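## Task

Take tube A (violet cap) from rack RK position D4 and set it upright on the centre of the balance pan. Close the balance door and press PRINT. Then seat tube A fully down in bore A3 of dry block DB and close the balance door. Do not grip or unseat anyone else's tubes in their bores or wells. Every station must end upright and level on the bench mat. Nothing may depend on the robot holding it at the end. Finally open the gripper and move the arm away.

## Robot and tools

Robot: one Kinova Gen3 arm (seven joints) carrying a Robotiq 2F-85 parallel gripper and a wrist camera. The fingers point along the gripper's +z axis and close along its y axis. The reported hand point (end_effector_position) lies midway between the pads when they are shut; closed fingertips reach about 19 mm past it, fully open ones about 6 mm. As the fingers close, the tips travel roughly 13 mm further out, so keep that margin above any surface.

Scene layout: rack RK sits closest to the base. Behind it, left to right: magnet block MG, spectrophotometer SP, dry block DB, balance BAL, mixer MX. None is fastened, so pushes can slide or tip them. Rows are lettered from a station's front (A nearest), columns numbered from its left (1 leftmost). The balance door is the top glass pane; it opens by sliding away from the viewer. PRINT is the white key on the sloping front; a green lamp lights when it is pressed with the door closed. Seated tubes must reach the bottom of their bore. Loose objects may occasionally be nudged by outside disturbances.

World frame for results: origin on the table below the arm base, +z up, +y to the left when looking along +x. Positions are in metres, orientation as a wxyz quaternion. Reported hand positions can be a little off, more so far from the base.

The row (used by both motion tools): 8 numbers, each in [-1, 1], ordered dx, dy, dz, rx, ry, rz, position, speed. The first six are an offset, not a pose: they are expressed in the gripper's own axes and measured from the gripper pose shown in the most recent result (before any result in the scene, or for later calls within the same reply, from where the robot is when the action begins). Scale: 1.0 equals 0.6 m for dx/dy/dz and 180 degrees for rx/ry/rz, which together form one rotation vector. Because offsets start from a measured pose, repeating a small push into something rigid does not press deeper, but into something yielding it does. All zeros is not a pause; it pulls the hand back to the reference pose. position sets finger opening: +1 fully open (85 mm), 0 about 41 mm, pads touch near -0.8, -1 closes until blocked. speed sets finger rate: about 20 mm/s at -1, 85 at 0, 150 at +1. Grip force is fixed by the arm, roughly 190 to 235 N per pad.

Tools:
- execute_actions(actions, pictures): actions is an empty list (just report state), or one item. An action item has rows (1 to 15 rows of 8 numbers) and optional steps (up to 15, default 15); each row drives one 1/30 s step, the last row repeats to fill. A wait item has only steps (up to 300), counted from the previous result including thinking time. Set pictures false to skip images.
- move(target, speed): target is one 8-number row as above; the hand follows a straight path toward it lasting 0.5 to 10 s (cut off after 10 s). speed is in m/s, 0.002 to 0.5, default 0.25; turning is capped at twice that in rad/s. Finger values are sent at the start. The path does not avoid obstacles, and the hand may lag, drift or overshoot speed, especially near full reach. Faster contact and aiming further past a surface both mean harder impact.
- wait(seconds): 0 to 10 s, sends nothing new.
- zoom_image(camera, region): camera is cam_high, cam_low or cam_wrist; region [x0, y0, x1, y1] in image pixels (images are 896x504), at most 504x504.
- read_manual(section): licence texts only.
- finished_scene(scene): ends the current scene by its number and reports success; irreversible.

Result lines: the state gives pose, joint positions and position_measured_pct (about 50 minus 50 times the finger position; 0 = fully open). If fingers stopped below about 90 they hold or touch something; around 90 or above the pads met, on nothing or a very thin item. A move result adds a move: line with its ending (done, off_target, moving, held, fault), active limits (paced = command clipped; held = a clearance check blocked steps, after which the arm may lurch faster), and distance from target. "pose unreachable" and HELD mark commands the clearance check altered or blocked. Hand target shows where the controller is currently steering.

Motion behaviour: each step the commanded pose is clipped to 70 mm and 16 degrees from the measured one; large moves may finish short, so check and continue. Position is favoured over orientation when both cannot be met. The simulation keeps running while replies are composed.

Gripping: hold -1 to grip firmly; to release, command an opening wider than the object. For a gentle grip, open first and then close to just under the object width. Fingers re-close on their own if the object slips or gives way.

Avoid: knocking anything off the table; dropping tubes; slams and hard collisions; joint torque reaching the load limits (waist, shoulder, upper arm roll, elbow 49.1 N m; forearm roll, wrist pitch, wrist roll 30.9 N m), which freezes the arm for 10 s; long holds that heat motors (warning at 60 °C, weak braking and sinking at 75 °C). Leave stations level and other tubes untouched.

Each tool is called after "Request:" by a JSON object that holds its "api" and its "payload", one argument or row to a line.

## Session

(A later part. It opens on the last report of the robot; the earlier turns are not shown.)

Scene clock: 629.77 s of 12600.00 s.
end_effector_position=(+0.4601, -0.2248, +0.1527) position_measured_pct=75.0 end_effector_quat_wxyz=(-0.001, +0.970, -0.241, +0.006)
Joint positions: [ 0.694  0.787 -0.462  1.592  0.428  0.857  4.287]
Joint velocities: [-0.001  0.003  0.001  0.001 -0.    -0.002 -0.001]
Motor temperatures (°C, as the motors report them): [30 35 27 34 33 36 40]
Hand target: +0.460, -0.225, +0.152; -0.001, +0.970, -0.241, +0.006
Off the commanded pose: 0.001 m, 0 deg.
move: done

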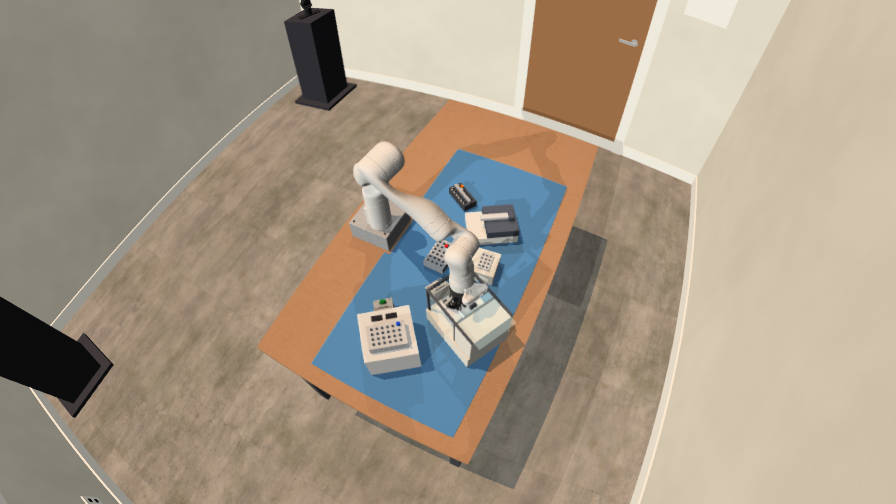

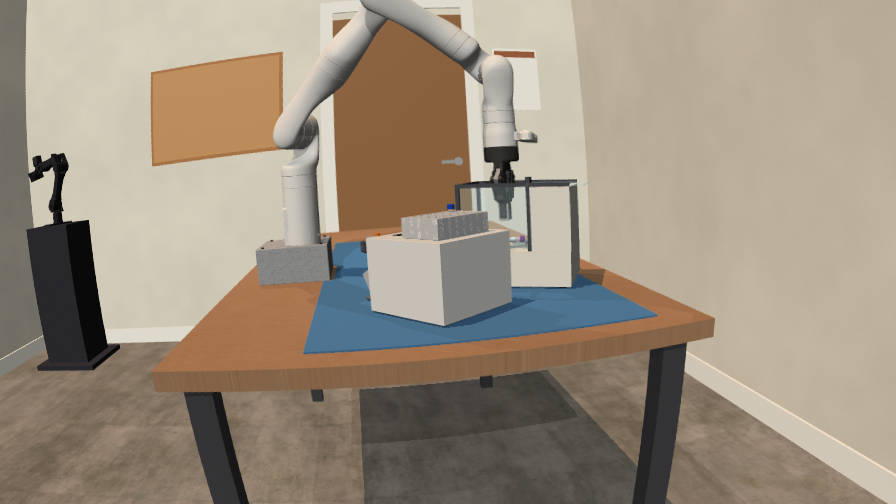

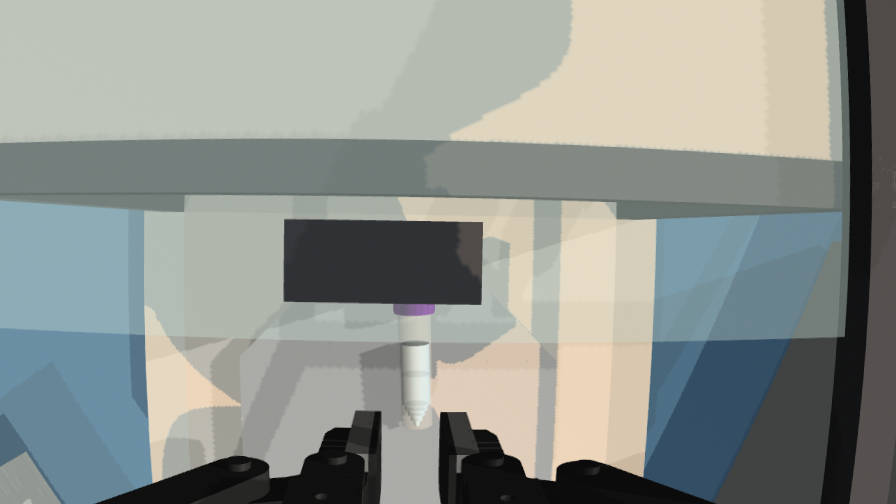

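Request:
{"api": "move", "payload": {
  "target": [0.008,0.002,0.05,0,0,0,-0.5,0],
  "speed": 0.04
}}

Scene clock: 635.97 s of 12600.00 s.
end_effector_position=(+0.4642, -0.2283, +0.1230) position_measured_pct=75.0 end_effector_quat_wxyz=(-0.001, +0.970, -0.241, +0.006)
Joint positions: [ 0.682  0.843 -0.44   1.589  0.454  0.803  4.273]
Joint velocities: [-0.001  0.004 -0.002 -0.001  0.002 -0.002 -0.001]
Motor temperatures (°C, as the motors report them): [30 35 27 34 33 36 40]
Hand target: +0.464, -0.228, +0.123; -0.001, +0.970, -0.241, +0.006
Off the commanded pose: 0.000 m, 0 deg.
move: done

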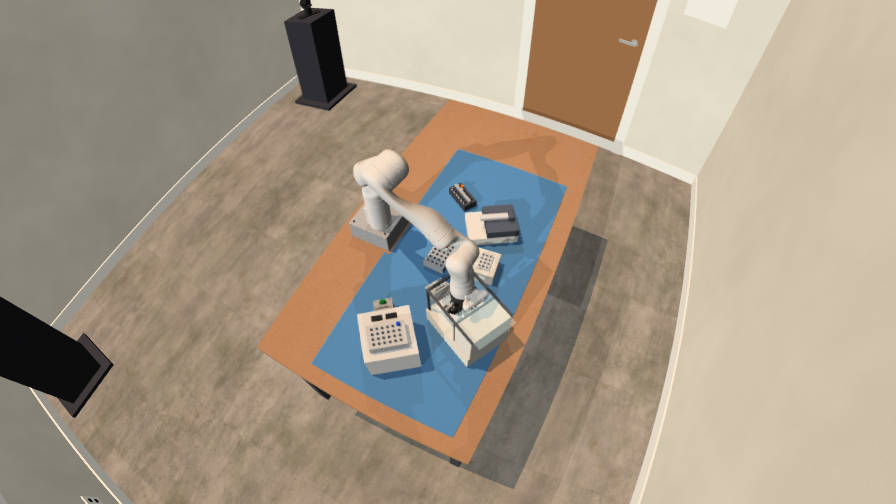

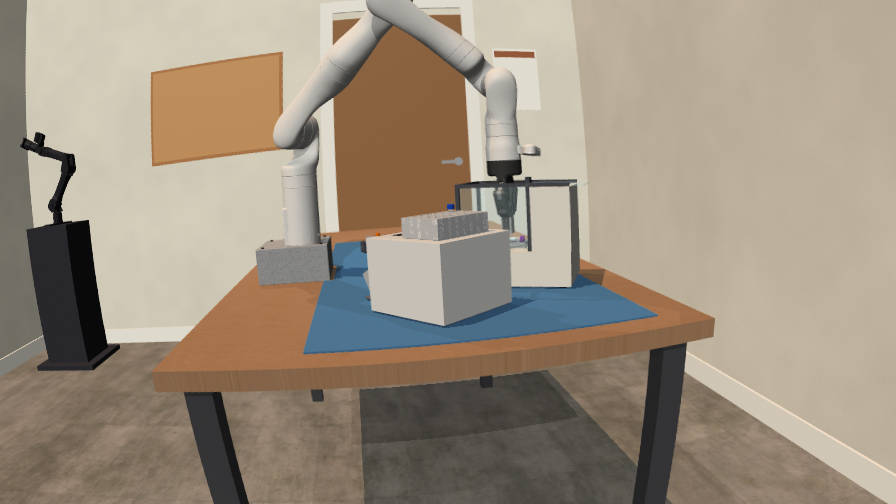

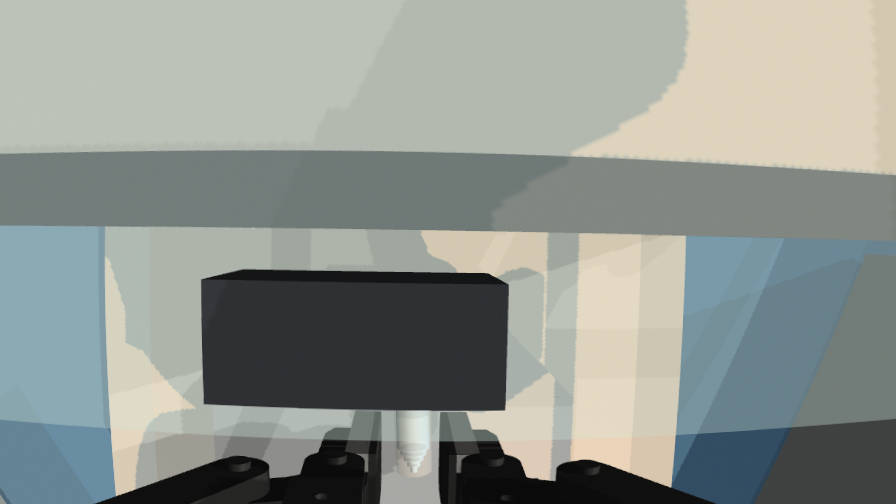

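Request:
{"api": "move", "payload": {
  "target": [0,0,0.018,0,0,0,-0.5,0],
  "speed": 0.015
}}

Request:
{"api": "move", "payload": {
  "target": [0,0,0,0,0,0,-1,-0.3]
}}

Scene clock: 640.90 s of 12600.00 s.
end_effector_position=(+0.4644, -0.2284, +0.1124) position_measured_pct=75.0 end_effector_quat_wxyz=(-0.001, +0.970, -0.241, +0.006)
Joint positions: [ 0.677  0.861 -0.431  1.593  0.463  0.781  4.265]
Joint velocities: [-0.001  0.003  0.    -0.001  0.001 -0.003 -0.001]
Motor temperatures (°C, as the motors report them): [30 35 27 34 33 36 40]
Hand target: +0.464, -0.228, +0.112; -0.001, +0.970, -0.241, +0.006
Off the commanded pose: 0.000 m, 0 deg.
move: done

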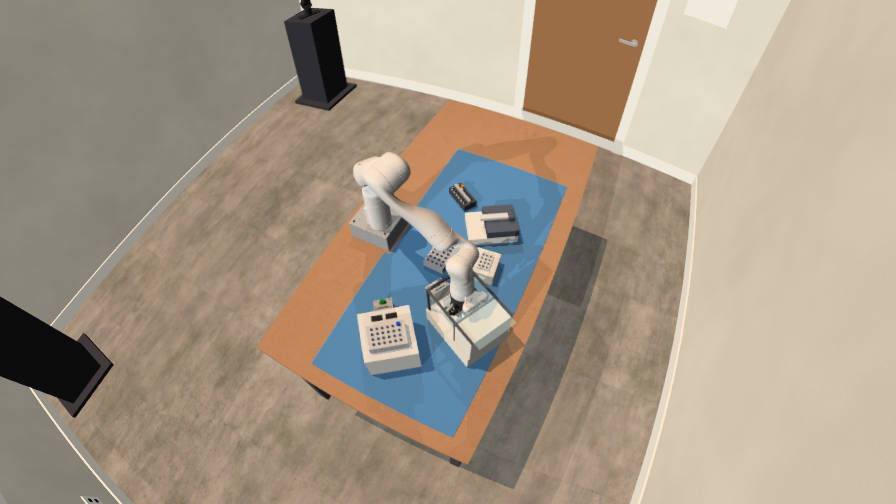

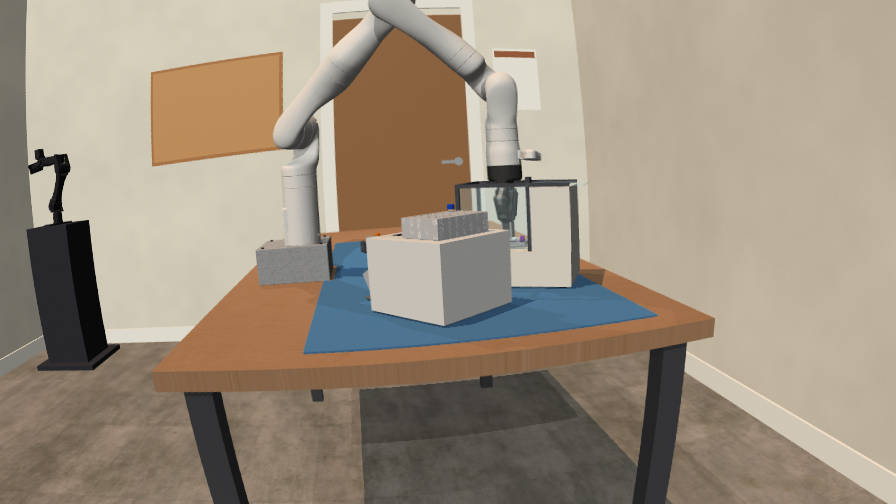

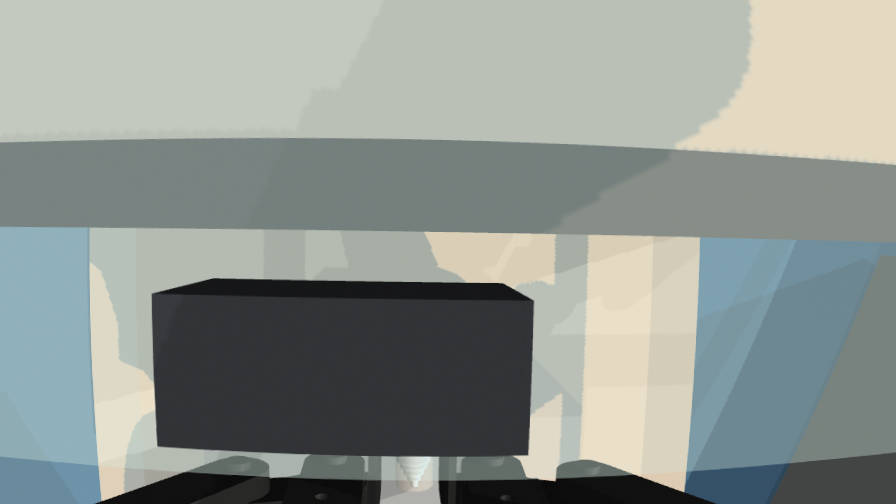

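Scene clock: 641.47 s of 12600.00 s.
end_effector_position=(+0.4666, -0.2291, +0.1151) position_measured_pct=91.7 end_effector_quat_wxyz=(+0.000, +0.970, -0.241, +0.009)
Joint positions: [ 0.677  0.856 -0.432  1.591  0.463  0.781  4.265]
Joint velocities: [-0.     0.001  0.001  0.002 -0.001  0.001  0.   ]
Motor temperatures (°C, as the motors report them): [30 35 27 34 33 36 40]
Hand target: +0.464, -0.228, +0.112; -0.001, +0.970, -0.241, +0.006
Off the commanded pose: 0.004 m, 0 deg.
move: off_target

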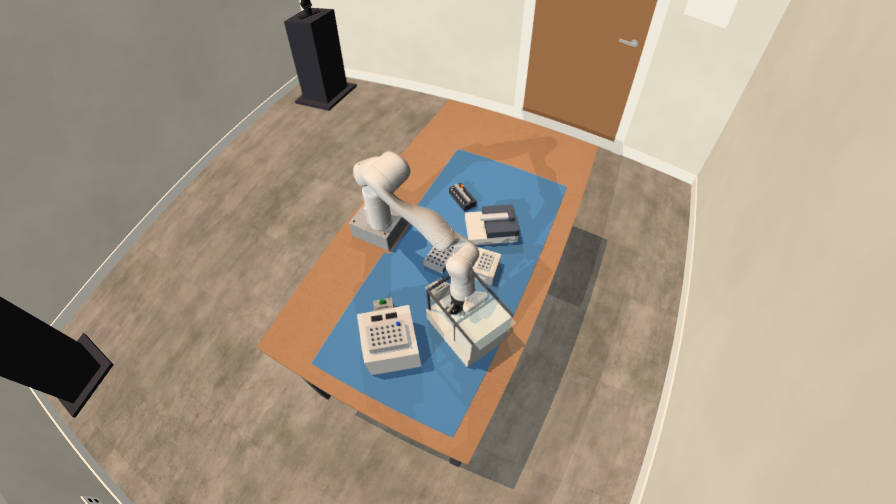

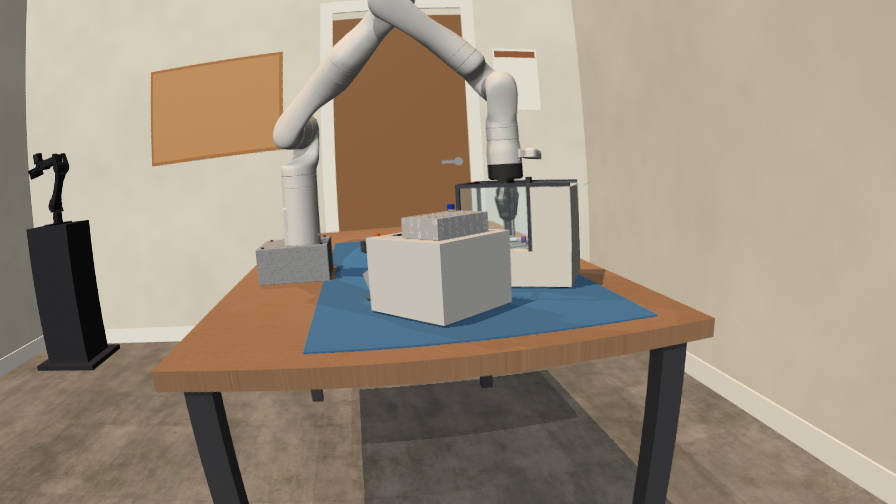

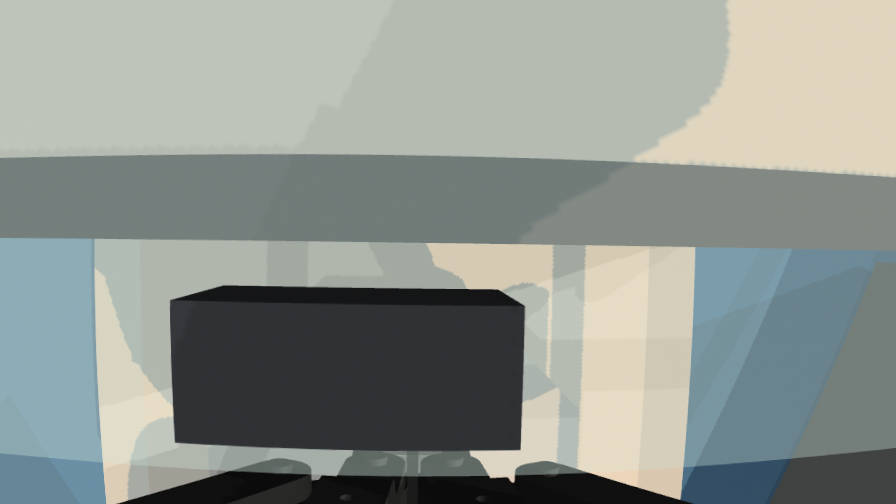

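Request:
{"api": "move", "payload": {
  "target": [-0.004,0,-0.07,0,0,0,-0.5,0],
  "speed": 0.05
}}

Scene clock: 647.00 s of 12600.00 s.
end_effector_position=(+0.4636, -0.2276, +0.1568) position_measured_pct=75.0 end_effector_quat_wxyz=(+0.000, +0.970, -0.241, +0.009)
Joint positions: [ 0.696  0.784 -0.464  1.58   0.426  0.864  4.292]
Joint velocities: [ 0.001 -0.003 -0.    -0.002 -0.001  0.003  0.002]
Motor temperatures (°C, as the motors report them): [30 35 27 34 33 36 40]
Hand target: +0.464, -0.228, +0.157; +0.000, +0.970, -0.241, +0.009
Off the commanded pose: 0.000 m, 0 deg.
move: done

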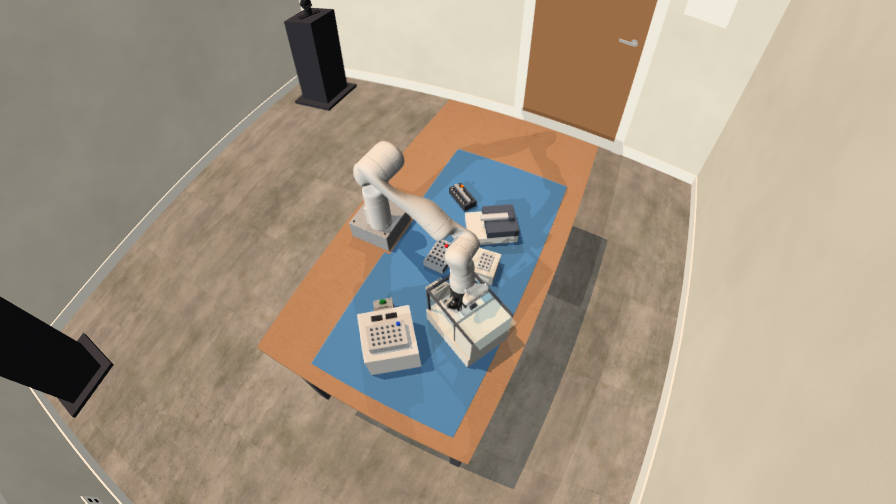

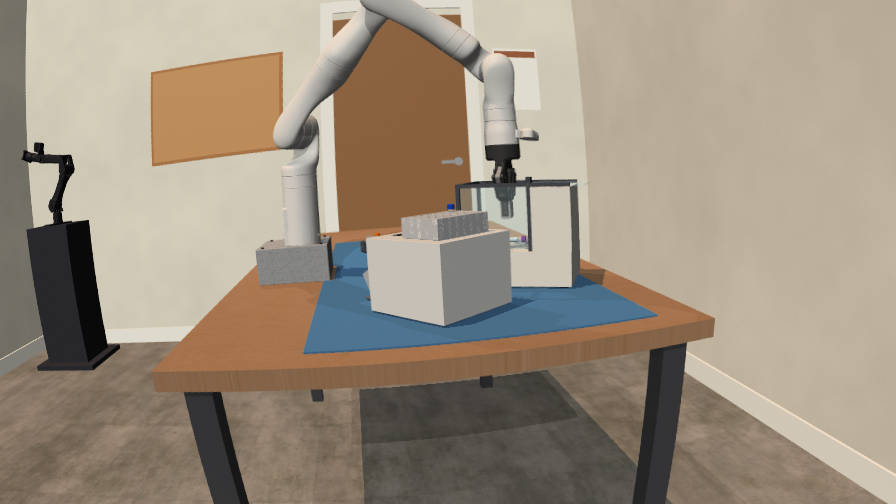

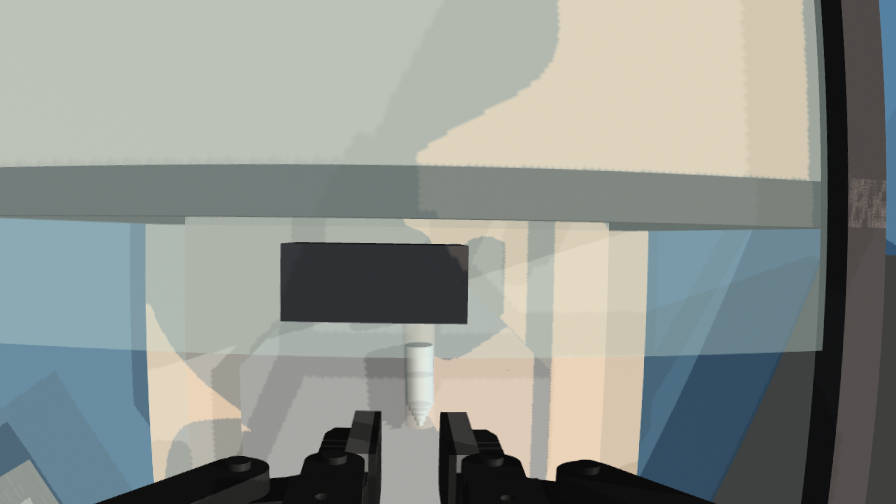

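Request:
{"api": "zoom_image", "payload": {
  "camera": "cam_low",
  "region": [440,130,600,260]
}}

Region (440, 130, 600, 260) of cam_low's 896x504 image, scaled by 3.150, with more detail than that image has; it fills the top 410 rows of this view, and the rest is white.

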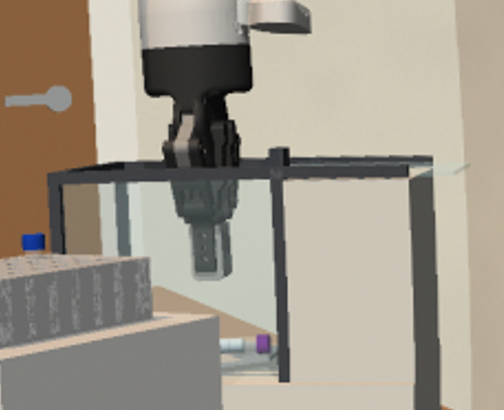

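Request:
{"api": "move", "payload": {
  "target": [0.025,0.003,0.05,0,0,0,-0.5,0],
  "speed": 0.03
}}

Request:
{"api": "move", "payload": {
  "target": [0,0,0.017,0,0,0,-0.5,0],
  "speed": 0.015
}}

Request:
{"api": "move", "payload": {
  "target": [0,0,0,0,0,0,-1,-0.5]
}}

Scene clock: 673.07 s of 12600.00 s.
end_effector_position=(+0.4767, -0.2364, +0.1274) position_measured_pct=75.0 end_effector_quat_wxyz=(+0.000, +0.970, -0.241, +0.009)
Joint positions: [ 0.682  0.856 -0.443  1.537  0.449  0.834  4.29 ]
Joint velocities: [-0.001  0.004 -0.001 -0.001  0.001 -0.002 -0.   ]
Motor temperatures (°C, as the motors report them): [30 35 27 34 33 36 40]
Hand target: +0.477, -0.236, +0.127; -0.000, +0.970, -0.241, +0.009
Off the commanded pose: 0.000 m, 0 deg.
move: done

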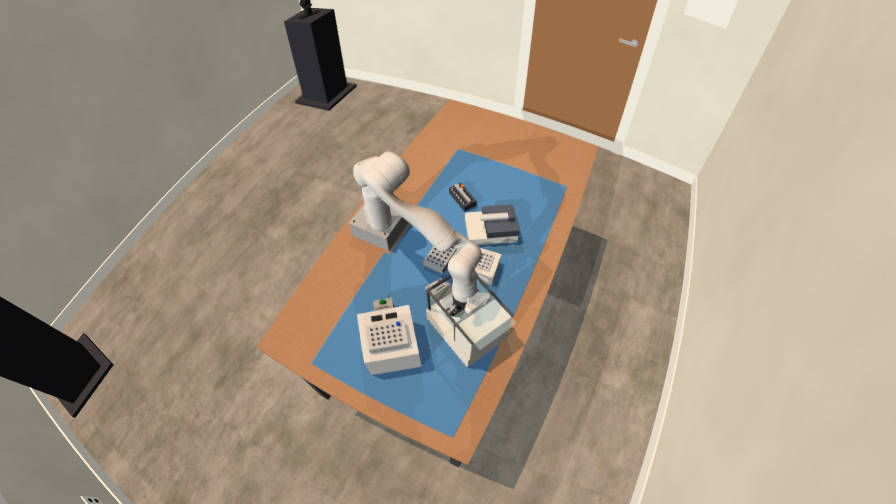

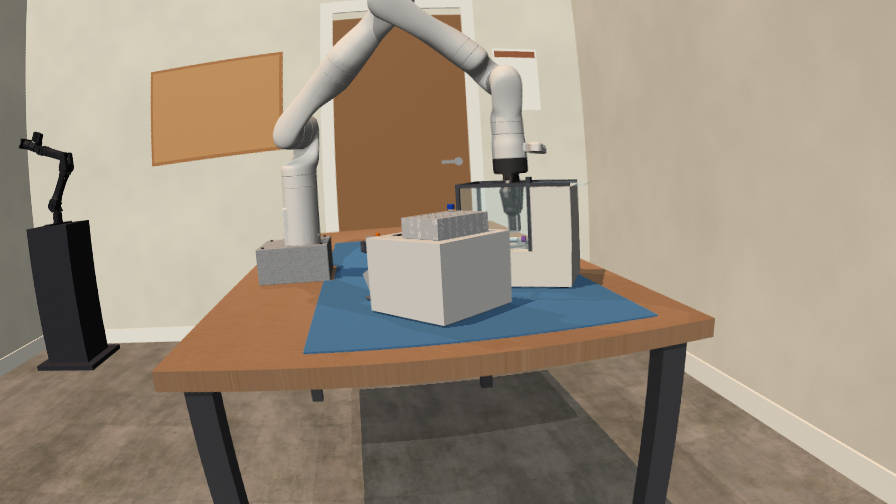

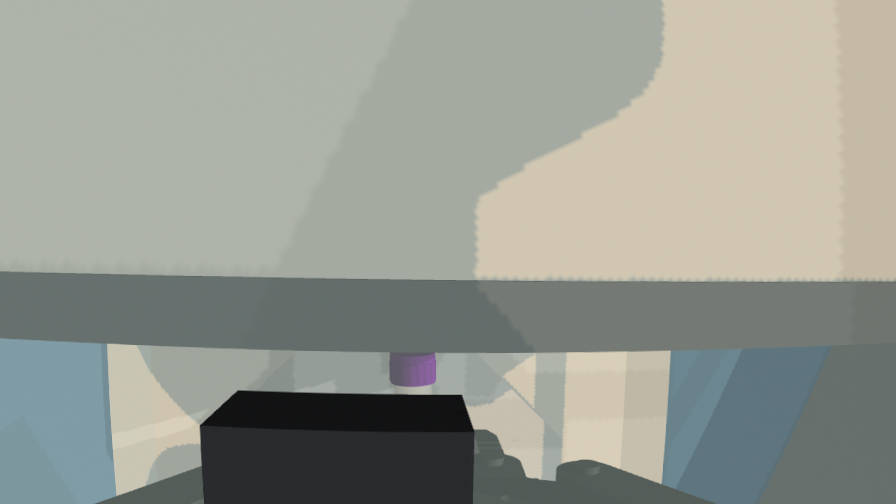

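Scene clock: 673.97 s of 12600.00 s.
end_effector_position=(+0.4773, -0.2367, +0.1181) position_measured_pct=75.0 end_effector_quat_wxyz=(+0.000, +0.970, -0.241, +0.010)
Joint positions: [ 0.677  0.872 -0.436  1.541  0.458  0.814  4.284]
Joint velocities: [-0.001  0.    -0.    -0.     0.002 -0.003 -0.001]
Motor temperatures (°C, as the motors report them): [30 35 27 34 33 36 40]
Hand target: +0.477, -0.236, +0.117; +0.000, +0.970, -0.241, +0.009
Off the commanded pose: 0.001 m, 0 deg.
move: done

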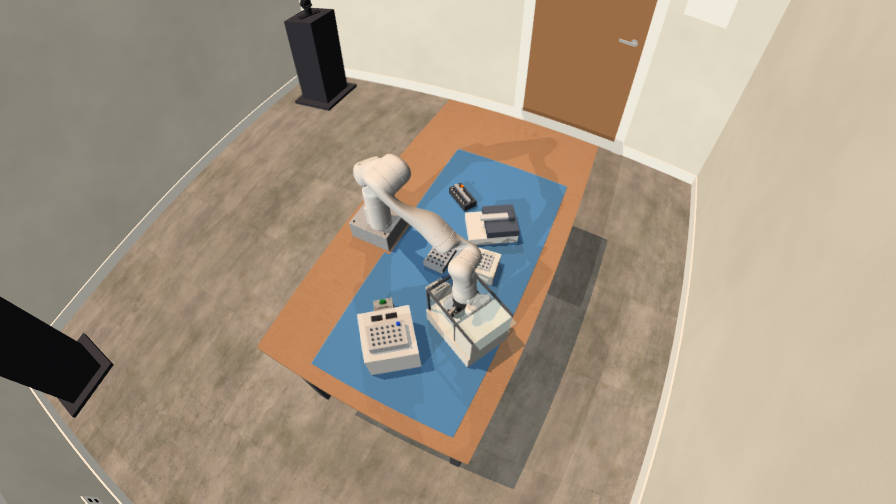

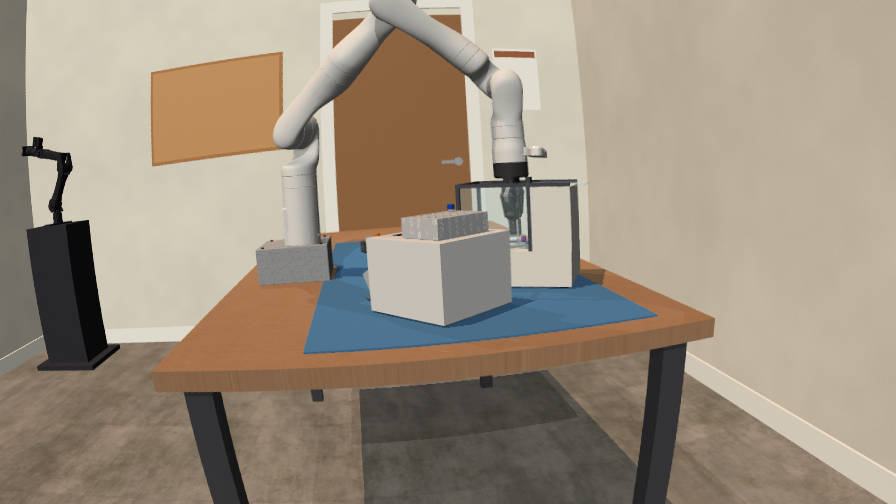

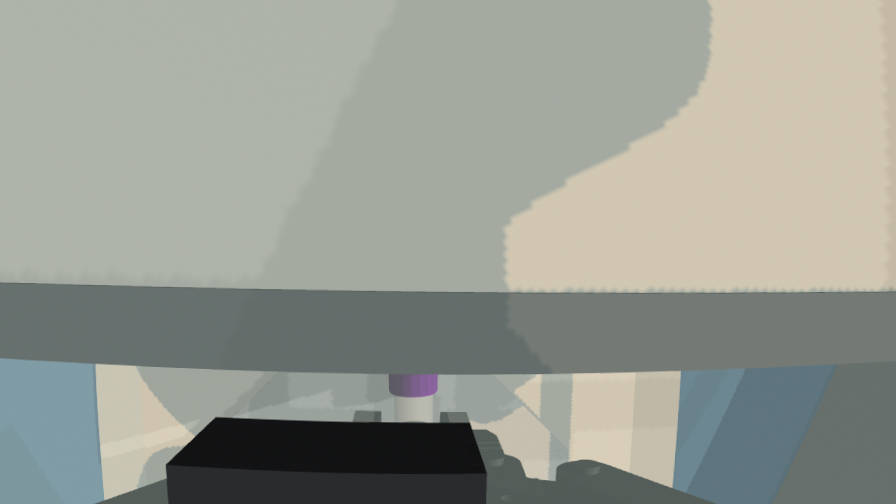

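Scene clock: 674.63 s of 12600.00 s.
end_effector_position=(+0.4774, -0.2368, +0.1182) position_measured_pct=91.7 end_effector_quat_wxyz=(+0.000, +0.970, -0.241, +0.010)
Joint positions: [ 0.677  0.871 -0.436  1.541  0.458  0.814  4.284]
Joint velocities: [ 0.    -0.     0.002 -0.002  0.001  0.    -0.   ]
Motor temperatures (°C, as the motors report them): [30 35 27 34 33 36 40]
Hand target: +0.477, -0.237, +0.118; +0.000, +0.970, -0.241, +0.010
Off the commanded pose: 0.000 m, 0 deg.
move: done

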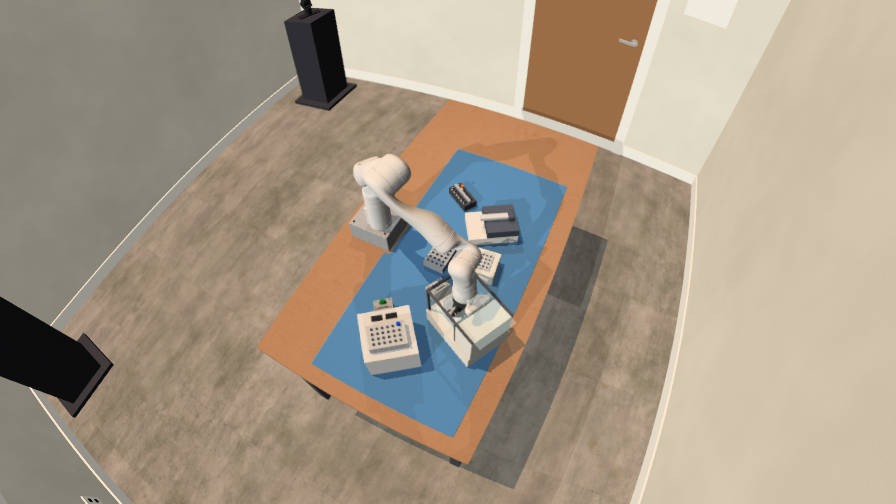

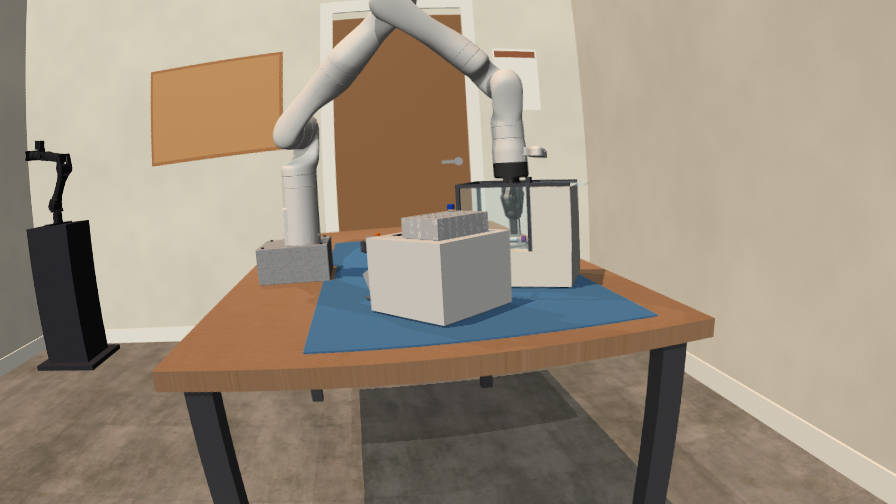

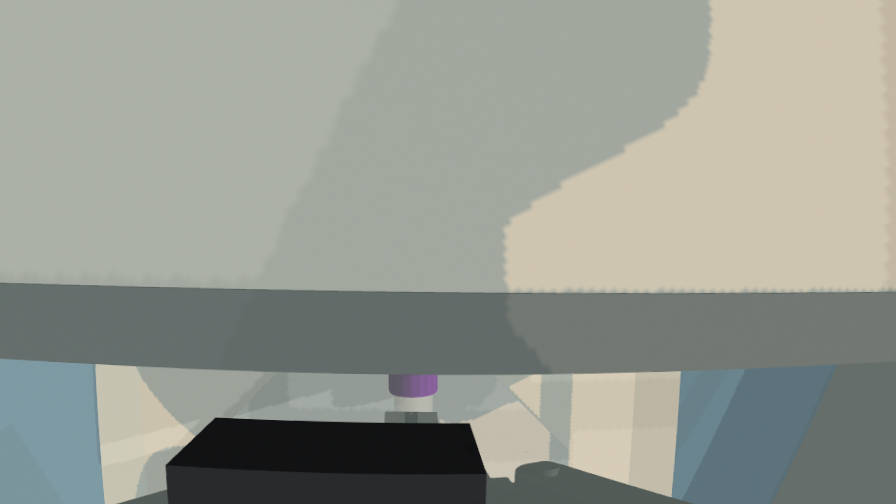

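Request:
{"api": "move", "payload": {
  "target": [0,0,0,0,0,0,-0.5,0]
}}

Request:
{"api": "move", "payload": {
  "target": [0,0,0.012,0,0,0,-0.5,0],
  "speed": 0.008
}}

Request:
{"api": "move", "payload": {
  "target": [0,0,0,0,0,0,-1,-0.7]
}}

Scene clock: 683.60 s of 12600.00 s.
end_effector_position=(+0.4774, -0.2368, +0.1182) position_measured_pct=75.0 end_effector_quat_wxyz=(+0.000, +0.970, -0.241, +0.010)
Joint positions: [ 0.677  0.871 -0.436  1.541  0.458  0.814  4.284]
Joint velocities: [ 0.     0.     0.001 -0.    -0.001  0.    -0.   ]
Motor temperatures (°C, as the motors report them): [30 35 27 34 33 36 40]
Hand target: +0.477, -0.237, +0.118; +0.000, +0.970, -0.241, +0.010
Off the commanded pose: 0.000 m, 0 deg.
move: done

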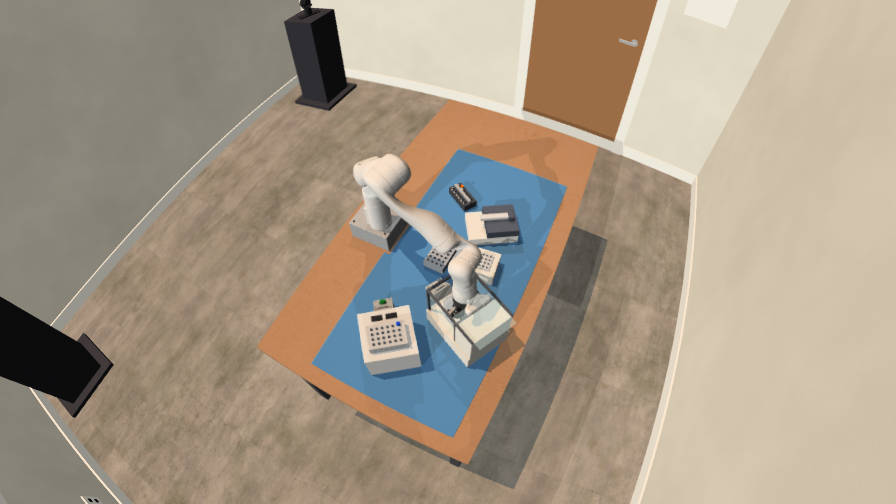

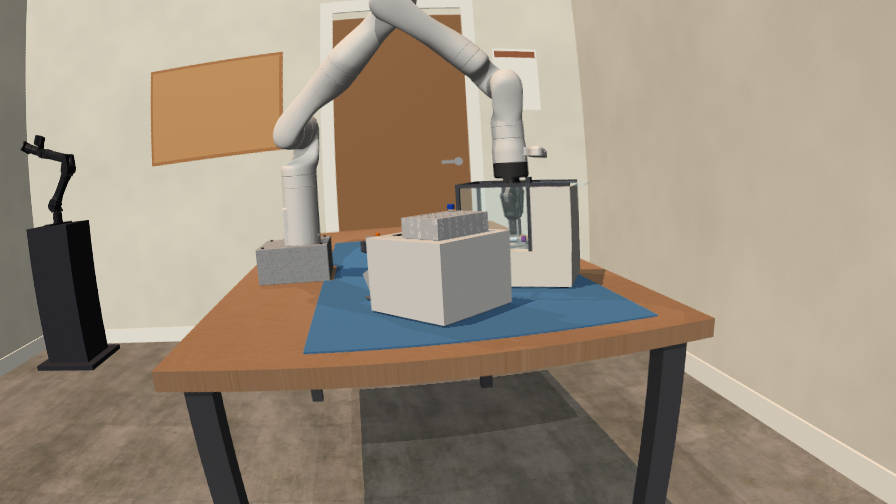

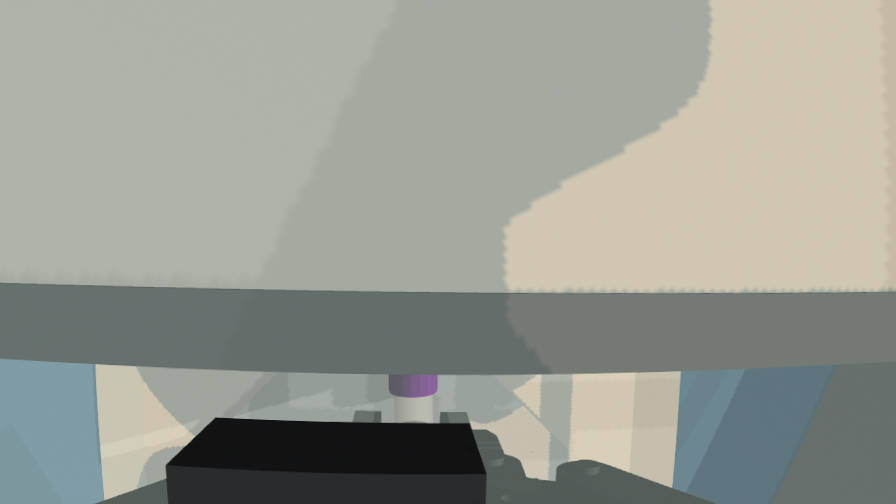

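Scene clock: 684.73 s of 12600.00 s.
end_effector_position=(+0.4806, -0.2384, +0.1172) position_measured_pct=75.0 end_effector_quat_wxyz=(+0.002, +0.970, -0.241, +0.016)
Joint positions: [ 0.675  0.873 -0.433  1.541  0.464  0.801  4.279]
Joint velocities: [-0.     0.     0.     0.     0.    -0.001 -0.001]
Motor temperatures (°C, as the motors report them): [30 35 27 34 33 36 40]
Hand target: +0.477, -0.237, +0.111; +0.000, +0.970, -0.241, +0.010
Off the commanded pose: 0.007 m, 1 deg.
move: off_target

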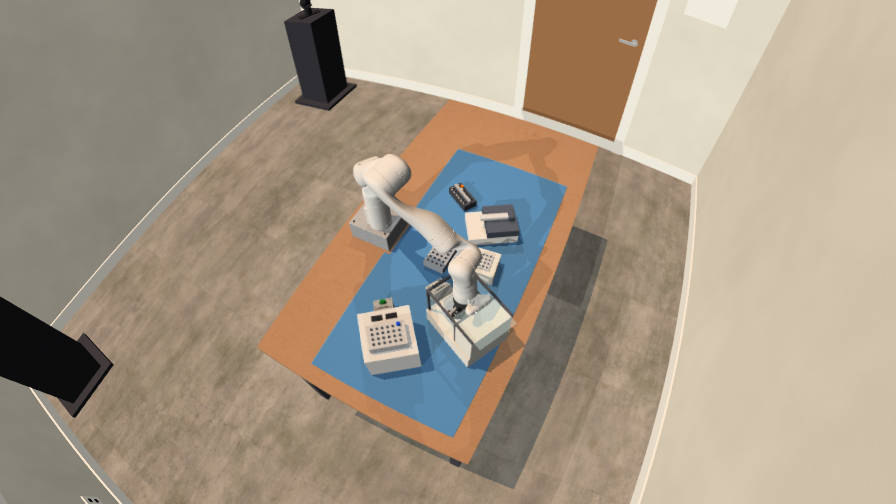

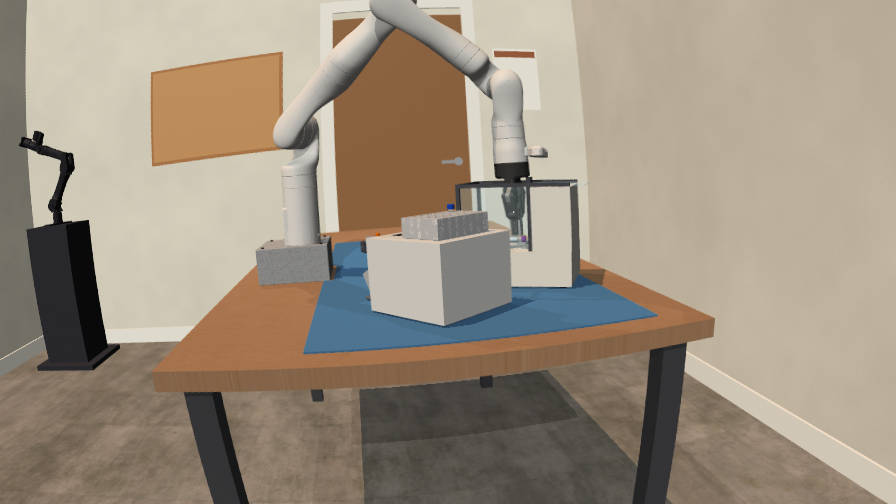

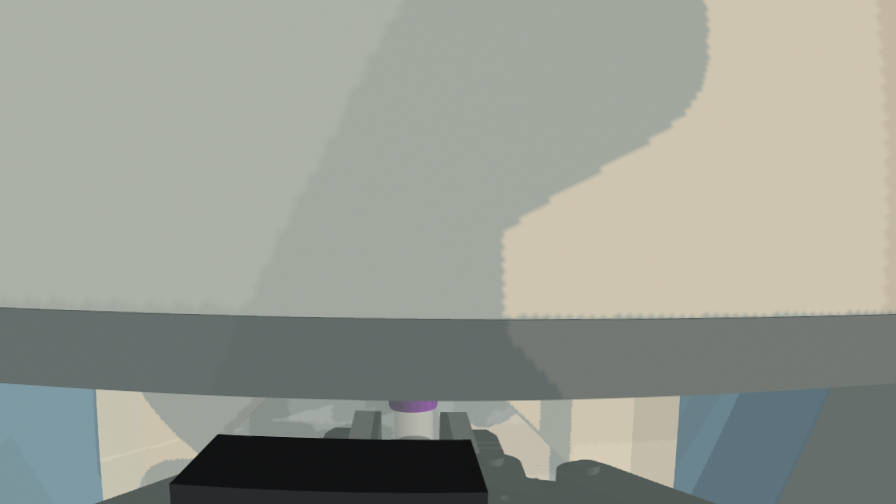

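Scene clock: 685.53 s of 12600.00 s.
end_effector_position=(+0.4809, -0.2387, +0.1178) position_measured_pct=91.7 end_effector_quat_wxyz=(+0.002, +0.970, -0.241, +0.016)
Joint positions: [ 0.675  0.872 -0.432  1.541  0.464  0.801  4.279]
Joint velocities: [ 0.     0.    -0.001 -0.001  0.002 -0.001  0.001]
Motor temperatures (°C, as the motors report them): [30 35 27 34 33 36 40]
Hand target: +0.481, -0.238, +0.117; +0.002, +0.970, -0.241, +0.016
Off the commanded pose: 0.001 m, 0 deg.
move: done

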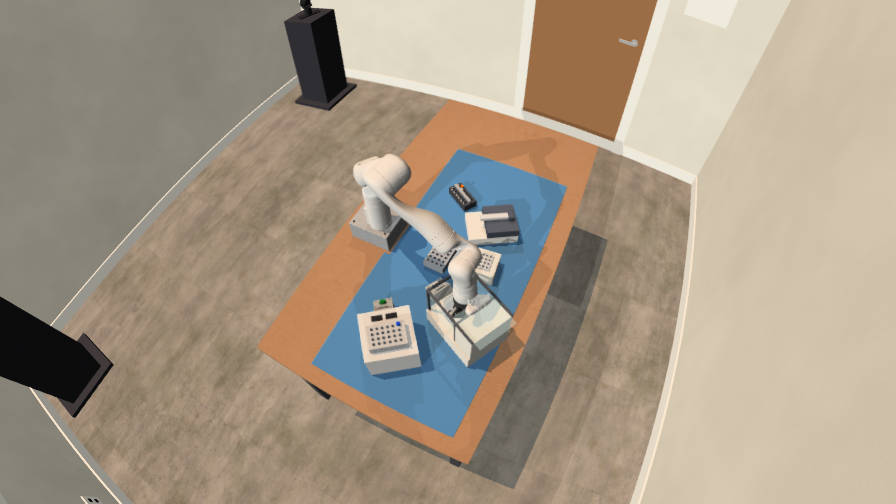

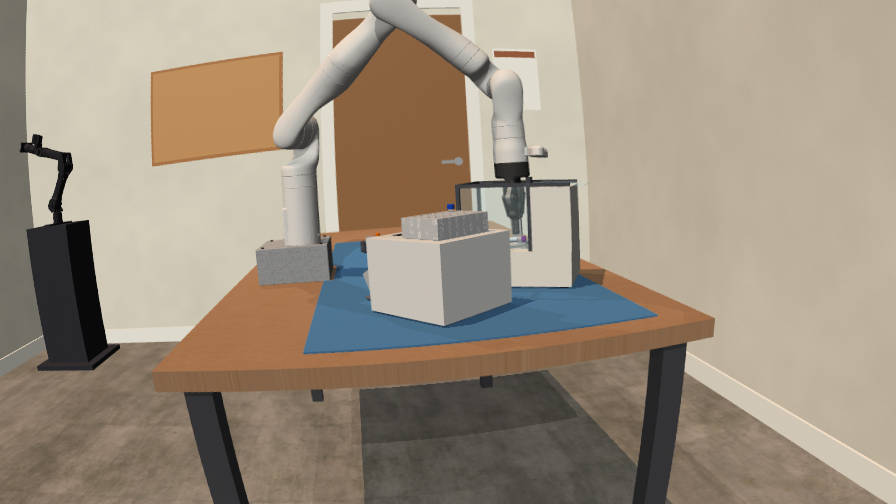

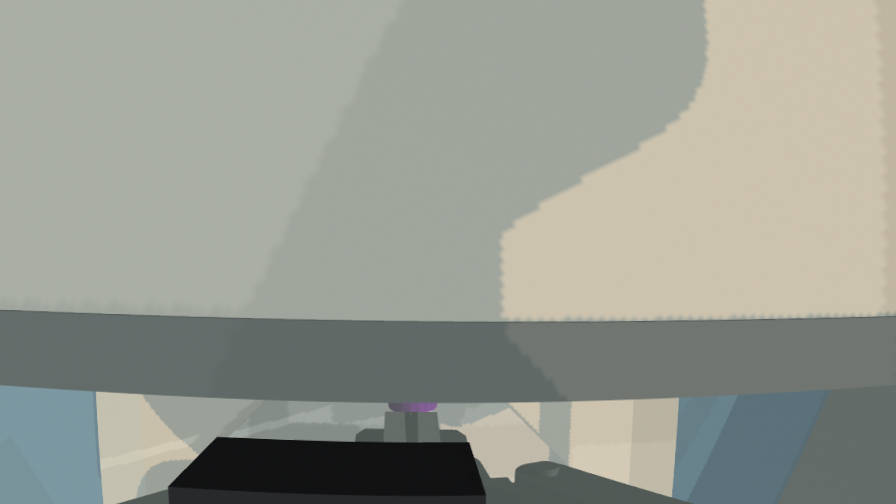

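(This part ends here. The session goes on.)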